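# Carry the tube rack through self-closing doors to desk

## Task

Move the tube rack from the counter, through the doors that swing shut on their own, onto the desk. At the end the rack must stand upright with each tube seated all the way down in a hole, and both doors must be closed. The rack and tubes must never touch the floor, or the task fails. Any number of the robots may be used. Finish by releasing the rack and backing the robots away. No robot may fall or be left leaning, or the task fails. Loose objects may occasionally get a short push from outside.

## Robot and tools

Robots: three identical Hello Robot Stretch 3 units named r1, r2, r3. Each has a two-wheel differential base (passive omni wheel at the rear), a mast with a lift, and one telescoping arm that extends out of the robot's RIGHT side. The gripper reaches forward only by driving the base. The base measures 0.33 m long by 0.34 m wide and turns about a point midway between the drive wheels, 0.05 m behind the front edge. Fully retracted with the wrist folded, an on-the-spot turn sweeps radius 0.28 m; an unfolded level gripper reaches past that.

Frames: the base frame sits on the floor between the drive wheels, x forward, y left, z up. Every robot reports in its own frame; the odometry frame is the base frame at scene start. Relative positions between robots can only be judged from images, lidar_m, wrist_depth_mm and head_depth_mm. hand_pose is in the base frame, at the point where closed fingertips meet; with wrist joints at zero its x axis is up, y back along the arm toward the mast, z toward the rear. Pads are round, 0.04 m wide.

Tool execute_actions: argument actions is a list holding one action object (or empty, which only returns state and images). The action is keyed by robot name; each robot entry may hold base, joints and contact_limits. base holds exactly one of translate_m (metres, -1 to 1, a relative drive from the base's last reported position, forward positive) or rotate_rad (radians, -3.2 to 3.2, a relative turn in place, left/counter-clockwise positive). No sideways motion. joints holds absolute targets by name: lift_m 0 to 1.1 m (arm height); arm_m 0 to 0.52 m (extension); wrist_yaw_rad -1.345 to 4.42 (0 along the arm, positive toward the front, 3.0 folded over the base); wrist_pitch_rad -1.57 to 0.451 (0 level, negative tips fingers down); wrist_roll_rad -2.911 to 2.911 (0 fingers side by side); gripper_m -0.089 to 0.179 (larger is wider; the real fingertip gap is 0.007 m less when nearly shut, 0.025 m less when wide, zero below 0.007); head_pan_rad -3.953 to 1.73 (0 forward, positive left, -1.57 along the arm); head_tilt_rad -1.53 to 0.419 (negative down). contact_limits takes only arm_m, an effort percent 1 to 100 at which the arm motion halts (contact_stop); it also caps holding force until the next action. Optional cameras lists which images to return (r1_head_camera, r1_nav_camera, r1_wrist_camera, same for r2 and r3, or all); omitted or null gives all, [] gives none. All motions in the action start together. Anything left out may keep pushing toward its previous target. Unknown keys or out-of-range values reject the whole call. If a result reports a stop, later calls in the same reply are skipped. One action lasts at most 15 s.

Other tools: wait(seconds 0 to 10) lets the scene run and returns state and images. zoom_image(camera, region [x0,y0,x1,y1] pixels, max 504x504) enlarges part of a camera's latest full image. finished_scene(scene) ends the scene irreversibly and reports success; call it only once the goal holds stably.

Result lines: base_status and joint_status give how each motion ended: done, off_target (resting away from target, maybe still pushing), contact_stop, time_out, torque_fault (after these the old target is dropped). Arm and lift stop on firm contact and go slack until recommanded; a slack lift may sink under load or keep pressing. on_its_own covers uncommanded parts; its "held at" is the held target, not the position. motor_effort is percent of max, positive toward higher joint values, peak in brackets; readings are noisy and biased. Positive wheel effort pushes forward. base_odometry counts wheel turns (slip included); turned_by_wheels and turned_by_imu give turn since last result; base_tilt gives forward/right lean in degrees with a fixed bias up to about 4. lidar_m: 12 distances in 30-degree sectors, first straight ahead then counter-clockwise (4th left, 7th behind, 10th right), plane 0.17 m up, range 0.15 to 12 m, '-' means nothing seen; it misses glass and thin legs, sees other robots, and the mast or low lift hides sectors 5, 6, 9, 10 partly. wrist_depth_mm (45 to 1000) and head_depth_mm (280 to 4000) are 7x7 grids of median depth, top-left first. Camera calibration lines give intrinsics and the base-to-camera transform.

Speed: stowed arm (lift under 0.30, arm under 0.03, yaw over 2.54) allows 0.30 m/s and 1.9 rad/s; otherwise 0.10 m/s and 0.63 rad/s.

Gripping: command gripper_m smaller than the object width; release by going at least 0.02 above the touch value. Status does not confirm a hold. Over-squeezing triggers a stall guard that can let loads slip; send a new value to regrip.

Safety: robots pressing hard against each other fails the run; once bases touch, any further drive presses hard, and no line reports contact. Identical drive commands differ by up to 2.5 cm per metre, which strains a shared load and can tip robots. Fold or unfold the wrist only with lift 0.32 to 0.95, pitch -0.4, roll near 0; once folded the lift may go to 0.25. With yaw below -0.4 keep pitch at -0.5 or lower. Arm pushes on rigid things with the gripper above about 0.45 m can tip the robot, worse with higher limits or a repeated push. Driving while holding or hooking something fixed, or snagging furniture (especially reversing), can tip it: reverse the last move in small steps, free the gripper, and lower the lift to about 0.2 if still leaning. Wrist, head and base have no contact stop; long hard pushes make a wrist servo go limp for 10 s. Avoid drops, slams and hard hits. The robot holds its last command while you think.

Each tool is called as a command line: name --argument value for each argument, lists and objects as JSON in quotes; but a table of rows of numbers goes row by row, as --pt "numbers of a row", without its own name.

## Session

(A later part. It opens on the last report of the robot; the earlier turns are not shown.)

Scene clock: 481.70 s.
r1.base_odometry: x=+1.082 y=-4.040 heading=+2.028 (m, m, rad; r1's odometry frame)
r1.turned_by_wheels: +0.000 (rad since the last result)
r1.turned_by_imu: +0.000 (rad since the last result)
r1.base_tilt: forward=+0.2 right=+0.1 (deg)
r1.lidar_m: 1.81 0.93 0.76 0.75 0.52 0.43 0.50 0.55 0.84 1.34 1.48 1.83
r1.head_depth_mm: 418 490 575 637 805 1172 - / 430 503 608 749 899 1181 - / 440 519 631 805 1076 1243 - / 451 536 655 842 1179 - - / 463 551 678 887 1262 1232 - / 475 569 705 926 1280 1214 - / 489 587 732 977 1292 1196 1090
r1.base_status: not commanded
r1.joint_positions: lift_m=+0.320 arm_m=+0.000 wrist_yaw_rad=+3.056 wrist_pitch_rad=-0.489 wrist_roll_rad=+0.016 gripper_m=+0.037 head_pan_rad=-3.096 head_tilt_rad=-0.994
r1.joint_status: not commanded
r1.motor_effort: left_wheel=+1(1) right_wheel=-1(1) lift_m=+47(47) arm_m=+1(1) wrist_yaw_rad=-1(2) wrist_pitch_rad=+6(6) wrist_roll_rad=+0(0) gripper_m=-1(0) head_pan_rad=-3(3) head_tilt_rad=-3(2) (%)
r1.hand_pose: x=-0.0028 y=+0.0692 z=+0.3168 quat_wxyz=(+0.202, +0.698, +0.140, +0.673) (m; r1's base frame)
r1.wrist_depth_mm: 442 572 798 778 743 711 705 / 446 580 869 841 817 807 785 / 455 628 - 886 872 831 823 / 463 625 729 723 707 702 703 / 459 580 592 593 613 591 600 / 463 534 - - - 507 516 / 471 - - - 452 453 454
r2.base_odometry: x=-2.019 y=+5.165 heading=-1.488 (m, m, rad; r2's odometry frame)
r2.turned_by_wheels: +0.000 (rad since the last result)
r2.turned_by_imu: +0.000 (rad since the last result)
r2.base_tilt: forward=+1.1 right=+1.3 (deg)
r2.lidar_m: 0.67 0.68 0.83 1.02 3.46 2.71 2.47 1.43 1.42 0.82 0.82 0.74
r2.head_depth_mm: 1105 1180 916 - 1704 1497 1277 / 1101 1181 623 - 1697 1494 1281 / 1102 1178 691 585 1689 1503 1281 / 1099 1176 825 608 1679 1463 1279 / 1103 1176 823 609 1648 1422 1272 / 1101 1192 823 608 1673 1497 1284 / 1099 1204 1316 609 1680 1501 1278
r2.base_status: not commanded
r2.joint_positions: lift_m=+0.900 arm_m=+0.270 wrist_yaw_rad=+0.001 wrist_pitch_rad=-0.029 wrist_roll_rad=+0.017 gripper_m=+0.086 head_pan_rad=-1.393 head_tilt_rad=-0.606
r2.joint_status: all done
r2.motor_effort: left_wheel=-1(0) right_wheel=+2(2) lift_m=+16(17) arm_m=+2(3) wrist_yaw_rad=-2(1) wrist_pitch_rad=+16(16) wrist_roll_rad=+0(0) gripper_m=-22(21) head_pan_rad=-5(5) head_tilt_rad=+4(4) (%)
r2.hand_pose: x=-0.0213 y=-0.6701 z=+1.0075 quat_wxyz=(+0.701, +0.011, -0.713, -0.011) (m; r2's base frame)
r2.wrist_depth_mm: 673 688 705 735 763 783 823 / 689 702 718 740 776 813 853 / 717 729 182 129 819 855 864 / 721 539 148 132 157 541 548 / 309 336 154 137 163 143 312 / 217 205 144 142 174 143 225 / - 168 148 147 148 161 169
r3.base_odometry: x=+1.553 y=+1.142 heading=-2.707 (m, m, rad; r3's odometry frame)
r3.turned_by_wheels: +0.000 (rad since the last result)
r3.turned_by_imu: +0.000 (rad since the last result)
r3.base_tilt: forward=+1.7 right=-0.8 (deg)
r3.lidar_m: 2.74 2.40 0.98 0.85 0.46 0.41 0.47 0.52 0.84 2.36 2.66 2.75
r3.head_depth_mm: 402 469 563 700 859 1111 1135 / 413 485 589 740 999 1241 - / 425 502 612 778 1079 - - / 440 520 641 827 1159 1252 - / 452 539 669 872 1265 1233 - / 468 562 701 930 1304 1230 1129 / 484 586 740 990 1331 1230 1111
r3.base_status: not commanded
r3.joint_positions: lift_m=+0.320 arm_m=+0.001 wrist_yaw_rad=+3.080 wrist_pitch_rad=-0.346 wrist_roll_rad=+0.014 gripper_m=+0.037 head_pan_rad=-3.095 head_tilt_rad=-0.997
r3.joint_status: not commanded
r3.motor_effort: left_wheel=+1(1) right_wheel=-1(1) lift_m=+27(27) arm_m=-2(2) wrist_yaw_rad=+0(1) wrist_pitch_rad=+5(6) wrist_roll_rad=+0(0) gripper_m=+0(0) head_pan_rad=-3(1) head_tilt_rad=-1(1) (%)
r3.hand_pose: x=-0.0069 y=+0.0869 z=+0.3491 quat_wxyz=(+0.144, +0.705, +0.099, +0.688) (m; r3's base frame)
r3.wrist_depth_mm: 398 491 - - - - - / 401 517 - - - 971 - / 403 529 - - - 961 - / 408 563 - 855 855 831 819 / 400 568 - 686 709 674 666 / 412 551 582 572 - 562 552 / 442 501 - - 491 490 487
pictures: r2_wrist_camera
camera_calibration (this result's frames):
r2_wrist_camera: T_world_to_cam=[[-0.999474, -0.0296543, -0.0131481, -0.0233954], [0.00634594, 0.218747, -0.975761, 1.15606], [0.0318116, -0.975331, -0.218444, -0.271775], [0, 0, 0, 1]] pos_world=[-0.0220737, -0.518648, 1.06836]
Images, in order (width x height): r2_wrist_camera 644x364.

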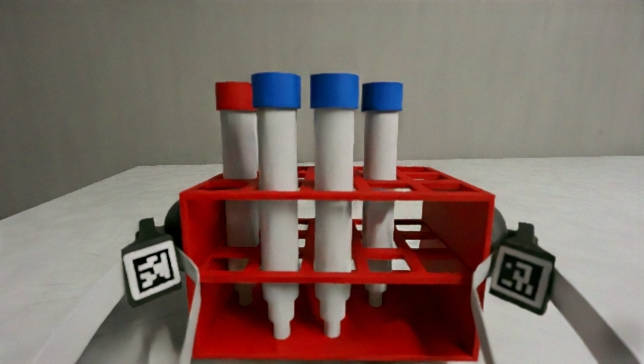

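execute_actions --actions '[{"r2":{"joints":{"lift_m":0.887}}}]' --cameras '[]'

execute_actions --actions '[{"r2":{"joints":{"gripper_m":0.179}}}]' --cameras '[]'

execute_actions --actions '[{"r2":{"joints":{"arm_m":0.005,"lift_m":0.895}}}]' --cameras '["r2_wrist_camera","r2_head_camera"]'

zoom_image --camera "r2_wrist_camera" --region '[220,80,440,230]'

Scene clock: 486.53 s.
r1.base_odometry: x=+1.082 y=-4.040 heading=+2.028 (m, m, rad; r1's odometry frame)
r1.turned_by_wheels: +0.000 (rad since the last result)
r1.turned_by_imu: +0.001 (rad since the last result)
r1.base_tilt: forward=+0.2 right=+0.2 (deg)
r1.lidar_m: 1.81 0.93 0.76 0.75 0.52 0.43 0.50 0.55 0.84 1.34 1.48 1.83
r1.head_depth_mm: 418 489 573 635 806 1177 - / 430 503 610 748 895 1186 - / 441 520 630 803 1079 1247 - / 452 534 654 839 1178 - - / 463 552 679 882 1257 1234 - / 476 569 705 925 1288 1220 - / 489 586 733 977 1290 1188 1101
r1.base_status: not commanded
r1.joint_positions: lift_m=+0.320 arm_m=+0.000 wrist_yaw_rad=+3.056 wrist_pitch_rad=-0.489 wrist_roll_rad=+0.016 gripper_m=+0.037 head_pan_rad=-3.096 head_tilt_rad=-0.994
r1.joint_status: not commanded
r1.motor_effort: left_wheel=+1(1) right_wheel=-1(1) lift_m=+47(47) arm_m=+1(1) wrist_yaw_rad=-1(1) wrist_pitch_rad=+6(7) wrist_roll_rad=-1(1) gripper_m=+0(0) head_pan_rad=-3(3) head_tilt_rad=-2(3) (%)
r1.hand_pose: x=-0.0028 y=+0.0692 z=+0.3168 quat_wxyz=(+0.202, +0.698, +0.140, +0.673) (m; r1's base frame)
r1.wrist_depth_mm: 437 566 789 770 744 721 693 / 440 586 885 857 829 808 748 / 450 633 - 888 862 826 820 / 455 620 709 704 712 694 716 / 460 580 599 594 608 592 603 / 463 522 - - - 511 512 / 462 - - - 448 446 454
r2.base_odometry: x=-2.019 y=+5.165 heading=-1.488 (m, m, rad; r2's odometry frame)
r2.turned_by_wheels: +0.000 (rad since the last result)
r2.turned_by_imu: +0.000 (rad since the last result)
r2.base_tilt: forward=+1.1 right=+1.3 (deg)
r2.lidar_m: 0.67 0.68 0.83 1.02 3.49 2.70 2.47 1.43 1.41 0.82 0.83 0.74
r2.head_depth_mm: 1103 1178 868 - 1700 1494 1274 / 1099 1177 627 - 1692 1494 1278 / 1103 1174 702 597 1684 1492 1281 / 1101 1176 825 609 1686 1460 1278 / 1098 1173 824 607 1655 1424 1268 / 1099 1189 825 608 1672 1498 1281 / 1097 1203 1320 608 1677 1497 1274
r2.base_status: not commanded
r2.joint_positions: lift_m=+0.887 arm_m=+0.270 wrist_yaw_rad=+0.001 wrist_pitch_rad=-0.024 wrist_roll_rad=+0.017 gripper_m=+0.086 head_pan_rad=-1.393 head_tilt_rad=-0.606
r2.joint_status: all done
r2.motor_effort: left_wheel=-1(1) right_wheel=+2(2) lift_m=+15(15) arm_m=+2(2) wrist_yaw_rad=+0(1) wrist_pitch_rad=+13(16) wrist_roll_rad=+0(1) gripper_m=-21(21) head_pan_rad=-4(5) head_tilt_rad=+3(3) (%)
r2.hand_pose: x=-0.0213 y=-0.6703 z=+0.9959 quat_wxyz=(+0.701, +0.009, -0.713, -0.009) (m; r2's base frame)
r2.wrist_depth_mm: 662 673 711 733 757 795 806 / 681 697 719 746 768 806 850 / 699 732 181 127 811 856 879 / 726 490 147 131 155 504 505 / 282 309 155 137 163 143 287 / 197 186 144 141 172 143 205 / - 152 145 147 148 146 153
r3.base_odometry: x=+1.553 y=+1.142 heading=-2.707 (m, m, rad; r3's odometry frame)
r3.turned_by_wheels: +0.000 (rad since the last result)
r3.turned_by_imu: +0.001 (rad since the last result)
r3.base_tilt: forward=+1.8 right=-0.7 (deg)
r3.lidar_m: 2.75 2.40 0.98 0.85 0.46 0.41 0.47 0.52 0.84 2.36 2.65 2.76
r3.head_depth_mm: 401 470 565 702 856 1106 1145 / 413 486 588 740 1008 1236 - / 426 502 613 779 1075 - - / 439 521 638 824 1161 1254 - / 452 540 671 875 1260 1241 - / 468 560 701 927 1310 1231 1128 / 484 583 739 995 1325 1238 1116
r3.base_status: not commanded
r3.joint_positions: lift_m=+0.320 arm_m=+0.001 wrist_yaw_rad=+3.080 wrist_pitch_rad=-0.346 wrist_roll_rad=+0.014 gripper_m=+0.037 head_pan_rad=-3.095 head_tilt_rad=-0.997
r3.joint_status: not commanded
r3.motor_effort: left_wheel=+2(1) right_wheel=+0(1) lift_m=+27(27) arm_m=-2(2) wrist_yaw_rad=+0(1) wrist_pitch_rad=+6(6) wrist_roll_rad=+0(0) gripper_m=+0(0) head_pan_rad=-2(3) head_tilt_rad=-1(1) (%)
r3.hand_pose: x=-0.0069 y=+0.0869 z=+0.3491 quat_wxyz=(+0.144, +0.705, +0.099, +0.688) (m; r3's base frame)
r3.wrist_depth_mm: 402 488 - - - - - / 403 518 - - - 960 - / 406 527 - - - 959 - / 406 559 - 861 844 822 825 / 395 563 - 689 697 670 670 / 412 546 579 571 - 563 560 / 440 499 - - 491 490 478
pictures: none
No camera images: the call's "cameras" was empty. Leave "cameras" out to get every camera's image.

Scene clock: 487.97 s.
r1.base_odometry: x=+1.082 y=-4.040 heading=+2.028 (m, m, rad; r1's odometry frame)
r1.turned_by_wheels: +0.000 (rad since the last result)
r1.turned_by_imu: +0.000 (rad since the last result)
r1.base_tilt: forward=+0.2 right=+0.2 (deg)
r1.lidar_m: 1.81 0.93 0.76 0.75 0.52 0.43 0.50 0.55 0.84 1.34 1.48 1.83
r1.head_depth_mm: 419 490 576 635 808 1177 - / 430 503 612 752 899 1182 - / 441 519 633 806 1079 1250 - / 451 534 655 843 1175 - - / 463 551 680 884 1258 1232 - / 476 569 707 931 1278 1215 - / 488 586 733 980 1287 1193 1094
r1.base_status: not commanded
r1.joint_positions: lift_m=+0.320 arm_m=+0.000 wrist_yaw_rad=+3.056 wrist_pitch_rad=-0.489 wrist_roll_rad=+0.016 gripper_m=+0.037 head_pan_rad=-3.096 head_tilt_rad=-0.994
r1.joint_status: not commanded
r1.motor_effort: left_wheel=+2(1) right_wheel=-1(1) lift_m=+47(47) arm_m=+1(2) wrist_yaw_rad=+0(1) wrist_pitch_rad=+6(6) wrist_roll_rad=+0(0) gripper_m=-1(0) head_pan_rad=-3(3) head_tilt_rad=-2(2) (%)
r1.hand_pose: x=-0.0028 y=+0.0692 z=+0.3168 quat_wxyz=(+0.202, +0.698, +0.140, +0.673) (m; r1's base frame)
r1.wrist_depth_mm: 442 583 802 790 733 730 697 / 448 579 898 851 819 789 764 / 454 630 - 897 856 847 813 / 452 617 711 719 701 696 701 / 457 586 607 597 627 595 601 / 467 538 - - - 511 509 / 467 - - - 457 453 460
r2.base_odometry: x=-2.019 y=+5.165 heading=-1.488 (m, m, rad; r2's odometry frame)
r2.turned_by_wheels: +0.000 (rad since the last result)
r2.turned_by_imu: +0.000 (rad since the last result)
r2.base_tilt: forward=+1.1 right=+1.4 (deg)
r2.lidar_m: 0.67 0.68 0.83 1.02 3.48 2.71 2.47 1.43 1.42 0.82 0.83 0.74
r2.head_depth_mm: 1106 1181 867 - 1703 1495 1278 / 1100 1172 628 - 1703 1496 1282 / 1101 1175 709 598 1695 1496 1279 / 1100 1173 844 607 1685 1464 1273 / 1098 1177 827 607 1645 1434 1271 / 1101 1187 827 609 1677 1502 1277 / 1096 1208 1322 609 1674 1500 1274
r2.base_status: not commanded
r2.joint_positions: lift_m=+0.887 arm_m=+0.270 wrist_yaw_rad=+0.001 wrist_pitch_rad=-0.022 wrist_roll_rad=+0.017 gripper_m=+0.179 head_pan_rad=-1.393 head_tilt_rad=-0.606
r2.joint_status: all done
r2.motor_effort: left_wheel=-1(1) right_wheel=+2(2) lift_m=+16(15) arm_m=+3(2) wrist_yaw_rad=+0(1) wrist_pitch_rad=+12(13) wrist_roll_rad=+0(0) gripper_m=+0(96) head_pan_rad=-5(4) head_tilt_rad=+3(4) (%)
r2.hand_pose: x=-0.0213 y=-0.6703 z=+0.9964 quat_wxyz=(+0.701, +0.008, -0.713, -0.008) (m; r2's base frame)
r2.wrist_depth_mm: 667 682 708 722 762 786 815 / 681 707 718 154 768 818 846 / 700 722 152 129 815 860 909 / 723 498 147 132 156 507 511 / 286 311 154 139 164 245 285 / 211 187 146 142 173 178 213 / 145 152 146 148 149 149 149
r3.base_odometry: x=+1.553 y=+1.142 heading=-2.707 (m, m, rad; r3's odometry frame)
r3.turned_by_wheels: +0.000 (rad since the last result)
r3.turned_by_imu: +0.000 (rad since the last result)
r3.base_tilt: forward=+1.6 right=-0.7 (deg)
r3.lidar_m: 2.75 2.41 0.98 0.85 0.46 0.41 0.46 0.52 0.84 2.36 2.66 2.75
r3.head_depth_mm: 402 469 564 705 854 1105 1133 / 413 485 585 738 1006 1242 - / 426 503 610 783 1072 - - / 440 520 640 827 1159 1254 - / 452 541 669 874 1272 1242 - / 466 560 700 929 1308 1225 1132 / 483 584 737 998 1334 1232 1117
r3.base_status: not commanded
r3.joint_positions: lift_m=+0.320 arm_m=+0.001 wrist_yaw_rad=+3.080 wrist_pitch_rad=-0.346 wrist_roll_rad=+0.014 gripper_m=+0.037 head_pan_rad=-3.095 head_tilt_rad=-0.997
r3.joint_status: not commanded
r3.motor_effort: left_wheel=+1(1) right_wheel=-1(1) lift_m=+27(27) arm_m=-1(2) wrist_yaw_rad=+0(0) wrist_pitch_rad=+5(5) wrist_roll_rad=+0(0) gripper_m=+0(0) head_pan_rad=-4(3) head_tilt_rad=-2(1) (%)
r3.hand_pose: x=-0.0069 y=+0.0869 z=+0.3491 quat_wxyz=(+0.144, +0.705, +0.099, +0.688) (m; r3's base frame)
r3.wrist_depth_mm: 399 489 - - - - - / 401 510 - - - 961 - / 404 522 - - - 957 - / 407 557 - 855 845 829 835 / 404 567 - 688 719 675 671 / 410 553 584 583 - 566 566 / 442 504 - - 487 485 484
pictures: none
No camera images: the call's "cameras" was empty. Leave "cameras" out to get every camera's image.

Scene clock: 491.13 s.
r1.base_odometry: x=+1.082 y=-4.040 heading=+2.028 (m, m, rad; r1's odometry frame)
r1.turned_by_wheels: +0.000 (rad since the last result)
r1.turned_by_imu: +0.001 (rad since the last result)
r1.base_tilt: forward=+0.2 right=+0.1 (deg)
r1.lidar_m: 1.81 0.93 0.76 0.75 0.52 0.43 0.50 0.55 0.84 1.34 1.48 1.83
r1.head_depth_mm: 418 490 576 633 805 1180 - / 430 503 609 748 897 1176 - / 440 519 631 805 1079 1246 - / 451 535 654 842 1175 - - / 464 551 677 882 1261 1236 - / 476 569 706 927 1282 1212 - / 487 587 736 978 1289 1199 1093
r1.base_status: not commanded
r1.joint_positions: lift_m=+0.320 arm_m=+0.000 wrist_yaw_rad=+3.056 wrist_pitch_rad=-0.489 wrist_roll_rad=+0.016 gripper_m=+0.037 head_pan_rad=-3.096 head_tilt_rad=-0.994
r1.joint_status: not commanded
r1.motor_effort: left_wheel=+1(1) right_wheel=-1(1) lift_m=+47(47) arm_m=+1(2) wrist_yaw_rad=-2(1) wrist_pitch_rad=+6(6) wrist_roll_rad=+0(0) gripper_m=-1(0) head_pan_rad=-3(3) head_tilt_rad=-3(2) (%)
r1.hand_pose: x=-0.0028 y=+0.0692 z=+0.3168 quat_wxyz=(+0.202, +0.698, +0.140, +0.673) (m; r1's base frame)
r1.wrist_depth_mm: 437 569 802 753 758 729 693 / 447 584 888 829 809 796 766 / 455 627 - 882 857 837 823 / 460 626 724 712 705 720 717 / 456 588 603 591 621 596 593 / 465 527 - - - 514 510 / 464 - - - 458 456 456
r2.base_odometry: x=-2.019 y=+5.165 heading=-1.488 (m, m, rad; r2's odometry frame)
r2.turned_by_wheels: +0.000 (rad since the last result)
r2.turned_by_imu: +0.000 (rad since the last result)
r2.base_tilt: forward=+1.1 right=+1.3 (deg)
r2.lidar_m: 0.67 0.68 0.83 1.02 3.48 2.71 2.47 1.43 1.41 0.82 0.82 0.74
r2.head_depth_mm: 1109 1179 784 608 1685 1499 - / 1100 1180 642 608 1691 - - / 1103 1175 710 609 1679 1539 1262 / 1101 1174 825 608 1704 1470 1278 / 1101 1172 827 609 1644 1426 1268 / 1097 1188 827 608 1668 1502 1277 / 1096 1206 1320 609 1688 1502 1278
r2.base_status: not commanded
r2.joint_positions: lift_m=+0.895 arm_m=+0.005 wrist_yaw_rad=+0.000 wrist_pitch_rad=-0.021 wrist_roll_rad=+0.017 gripper_m=+0.179 head_pan_rad=-1.393 head_tilt_rad=-0.606
r2.joint_status: all done
r2.motor_effort: left_wheel=+0(1) right_wheel=+2(2) lift_m=+33(35) arm_m=-4(4) wrist_yaw_rad=-1(1) wrist_pitch_rad=+11(12) wrist_roll_rad=+0(1) gripper_m=-1(0) head_pan_rad=-5(4) head_tilt_rad=+2(4) (%)
r2.hand_pose: x=-0.0213 y=-0.4059 z=+1.0037 quat_wxyz=(+0.701, +0.008, -0.713, -0.008) (m; r2's base frame)
r2.wrist_depth_mm: 870 900 939 978 - - - / 916 931 968 - - - - / 914 957 - 414 - - - / 939 638 543 409 543 544 554 / 303 336 307 307 309 309 315 / 240 - 615 - - - - / - - - - - - -
r3.base_odometry: x=+1.553 y=+1.142 heading=-2.707 (m, m, rad; r3's odometry frame)
r3.turned_by_wheels: +0.000 (rad since the last result)
r3.turned_by_imu: +0.001 (rad since the last result)
r3.base_tilt: forward=+1.8 right=-0.8 (deg)
r3.lidar_m: 2.75 2.40 0.98 0.85 0.46 0.41 0.47 0.52 0.84 2.36 2.67 2.75
r3.head_depth_mm: 401 470 563 701 852 1109 1140 / 413 484 587 741 1002 1245 - / 426 501 609 776 1077 - - / 439 522 638 825 1163 1253 - / 453 540 668 872 1267 1233 - / 467 561 701 932 1297 1227 1126 / 482 584 736 1000 1333 1227 1115
r3.base_status: not commanded
r3.joint_positions: lift_m=+0.320 arm_m=+0.001 wrist_yaw_rad=+3.080 wrist_pitch_rad=-0.346 wrist_roll_rad=+0.014 gripper_m=+0.037 head_pan_rad=-3.095 head_tilt_rad=-0.997
r3.joint_status: not commanded
r3.motor_effort: left_wheel=+1(1) right_wheel=-1(1) lift_m=+27(27) arm_m=-2(2) wrist_yaw_rad=+0(0) wrist_pitch_rad=+6(5) wrist_roll_rad=+0(0) gripper_m=+0(0) head_pan_rad=-3(2) head_tilt_rad=-1(1) (%)
r3.hand_pose: x=-0.0069 y=+0.0869 z=+0.3491 quat_wxyz=(+0.144, +0.705, +0.099, +0.688) (m; r3's base frame)
r3.wrist_depth_mm: 397 485 - - - - - / 405 514 - - - 990 - / 405 519 - - - 978 - / 409 560 - 873 842 841 818 / 398 561 - 680 703 672 665 / 408 548 585 574 - 564 564 / 441 502 - - 493 479 477
pictures: r2_head_camera (sideways: a quarter turn clockwise sets it upright), r2_wrist_camera
camera_calibration (this result's frames):
r2_head_camera: T_world_to_cam=[[-0.0722205, 0.550068, -0.831991, 1.10409], [0.990161, 0.139785, 0.00646784, -0.0144859], [0.119857, -0.823338, -0.554751, 0.675202], [0, 0, 0, 1]] pos_world=[0.0131533, -0.0493802, 1.29326]
r2_wrist_camera: T_world_to_cam=[[-0.99948, -0.0295598, -0.0129056, -0.0158689], [0.00639502, 0.210566, -0.977559, 1.09305], [0.0316139, -0.977133, -0.210268, -0.0239045], [0, 0, 0, 1]] pos_world=[-0.0220951, -0.253986, 1.06329]
Images, in order (width x height): r2_head_camera 896x504, r2_wrist_camera 644x364.

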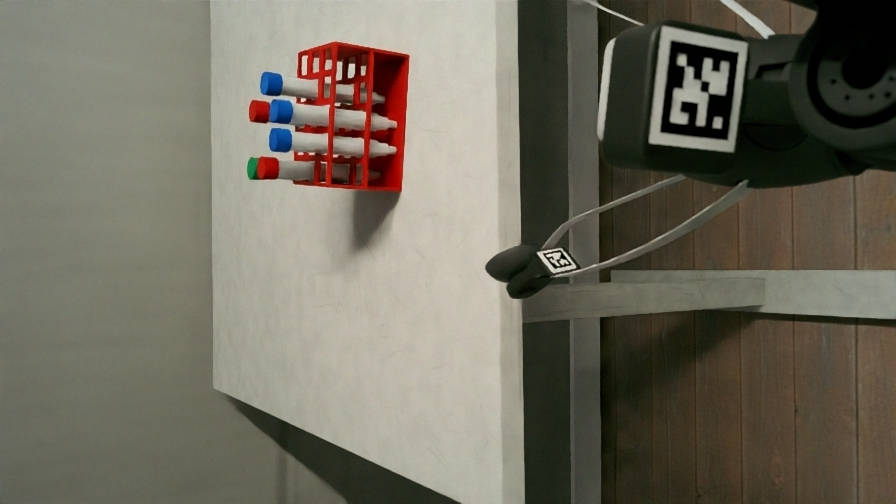

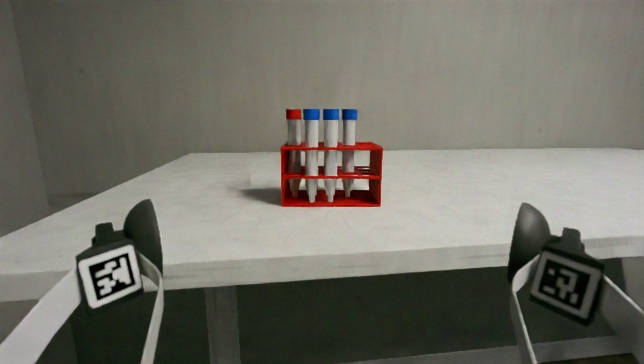

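Region (220, 80, 440, 230) of r2_wrist_camera's 644x364 image, scaled by 2.291; it fills the top 344 rows of this view, and the rest is white.

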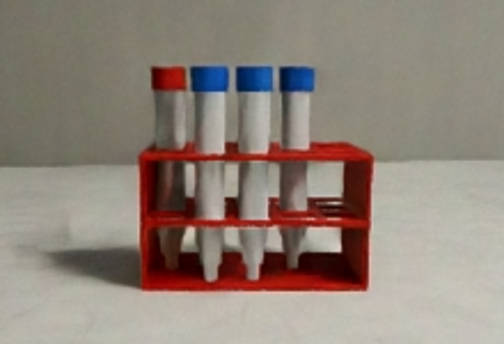

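execute_actions --actions '[{"r2":{"base":{"rotate_rad":0.5},"joints":{"wrist_yaw_rad":1.5}}}]' --cameras '[]'

finished_scene --scene 1

Scene clock: 501.10 s.
r1.base_odometry: x=+1.082 y=-4.040 heading=+2.028 (m, m, rad; r1's odometry frame)
r1.turned_by_wheels: +0.000 (rad since the last result)
r1.turned_by_imu: +0.001 (rad since the last result)
r1.base_tilt: forward=+0.2 right=+0.1 (deg)
r1.lidar_m: 1.81 0.93 0.76 0.75 0.52 0.43 0.50 0.55 0.84 1.34 1.48 1.83
r1.head_depth_mm: 419 490 575 635 804 1172 - / 431 503 610 748 897 1182 - / 441 521 631 805 1078 1246 - / 451 534 654 841 1177 - - / 463 550 677 883 1267 1236 - / 476 568 707 925 1283 1218 - / 488 587 733 982 1295 1192 1094
r1.base_status: not commanded
r1.joint_positions: lift_m=+0.320 arm_m=+0.000 wrist_yaw_rad=+3.056 wrist_pitch_rad=-0.489 wrist_roll_rad=+0.016 gripper_m=+0.037 head_pan_rad=-3.096 head_tilt_rad=-0.994
r1.joint_status: not commanded
r1.motor_effort: left_wheel=+1(1) right_wheel=-1(1) lift_m=+47(47) arm_m=+1(1) wrist_yaw_rad=-1(0) wrist_pitch_rad=+6(6) wrist_roll_rad=+0(1) gripper_m=+0(0) head_pan_rad=-3(3) head_tilt_rad=-2(2) (%)
r1.hand_pose: x=-0.0028 y=+0.0692 z=+0.3168 quat_wxyz=(+0.202, +0.698, +0.140, +0.673) (m; r1's base frame)
r1.wrist_depth_mm: 438 565 780 765 746 716 712 / 446 577 870 841 833 779 753 / 454 627 - 885 858 833 808 / 457 614 720 715 742 706 707 / 462 586 589 598 620 595 598 / 463 541 - - - 514 511 / 466 - - - 453 454 452
r2.base_odometry: x=-2.019 y=+5.165 heading=-0.988 (m, m, rad; r2's odometry frame)
r2.turned_by_wheels: +0.500 (rad since the last result)
r2.turned_by_imu: +0.505 (rad since the last result)
r2.base_tilt: forward=+1.1 right=+1.3 (deg)
r2.lidar_m: 0.68 0.82 1.02 3.46 2.73 2.47 2.28 1.42 0.82 0.82 0.74 0.67
r2.head_depth_mm: 1102 1184 823 607 1033 1426 - / 1149 1248 1348 609 1681 1532 - / 1202 1308 1447 1568 1743 1501 1278 / 1199 1317 1451 1630 1735 1498 1307 / 1037 1123 1227 1346 1500 1496 - / 910 972 1050 1140 1243 1356 - / 807 857 913 983 1058 1149 1195
r2.base_status: done
r2.joint_positions: lift_m=+0.895 arm_m=+0.005 wrist_yaw_rad=+1.498 wrist_pitch_rad=-0.021 wrist_roll_rad=+0.017 gripper_m=+0.179 head_pan_rad=-1.393 head_tilt_rad=-0.606
r2.joint_status: all done
r2.motor_effort: left_wheel=-1(4) right_wheel=+2(5) lift_m=+33(33) arm_m=-3(3) wrist_yaw_rad=+3(4) wrist_pitch_rad=+11(12) wrist_roll_rad=+0(0) gripper_m=-1(1) head_pan_rad=-4(4) head_tilt_rad=+3(3) (%)
r2.hand_pose: x=+0.2336 y=-0.1690 z=+1.0037 quat_wxyz=(+0.519, +0.491, -0.517, +0.472) (m; r2's base frame)
r2.wrist_depth_mm: 696 636 579 528 493 449 421 / 731 658 609 552 500 472 439 / 772 684 616 561 515 480 445 / 811 720 638 589 537 498 455 / 828 738 673 612 551 521 462 / - 781 711 628 573 535 470 / 902 823 723 655 590 546 506
r3.base_odometry: x=+1.553 y=+1.142 heading=-2.707 (m, m, rad; r3's odometry frame)
r3.turned_by_wheels: +0.000 (rad since the last result)
r3.turned_by_imu: +0.001 (rad since the last result)
r3.base_tilt: forward=+1.6 right=-0.8 (deg)
r3.lidar_m: 2.74 2.40 1.04 0.85 0.46 0.41 0.46 0.52 0.84 2.36 2.66 2.74
r3.head_depth_mm: 403 470 562 701 855 1110 1135 / 414 486 587 741 1002 1235 - / 426 502 609 781 1078 - - / 439 520 639 823 1164 1253 - / 453 540 668 874 1265 1241 - / 468 561 701 929 1304 1237 1128 / 482 585 732 995 1337 1240 1119
r3.base_status: not commanded
r3.joint_positions: lift_m=+0.320 arm_m=+0.001 wrist_yaw_rad=+3.080 wrist_pitch_rad=-0.346 wrist_roll_rad=+0.014 gripper_m=+0.037 head_pan_rad=-3.095 head_tilt_rad=-0.997
r3.joint_status: not commanded
r3.motor_effort: left_wheel=+1(1) right_wheel=-1(0) lift_m=+27(27) arm_m=-2(2) wrist_yaw_rad=+0(0) wrist_pitch_rad=+6(5) wrist_roll_rad=+0(0) gripper_m=+0(0) head_pan_rad=-4(2) head_tilt_rad=-2(2) (%)
r3.hand_pose: x=-0.0069 y=+0.0869 z=+0.3491 quat_wxyz=(+0.144, +0.705, +0.099, +0.688) (m; r3's base frame)
r3.wrist_depth_mm: 400 494 - - - - - / 400 517 - - - - - / 408 524 - - - 977 - / 409 552 - 870 857 857 816 / 399 564 - 689 707 657 661 / 407 552 580 569 - 573 557 / 444 504 - - 488 485 481
pictures: none
No camera images: the call's "cameras" was empty. Leave "cameras" out to get every camera's image.

The scene is finished: the task was done.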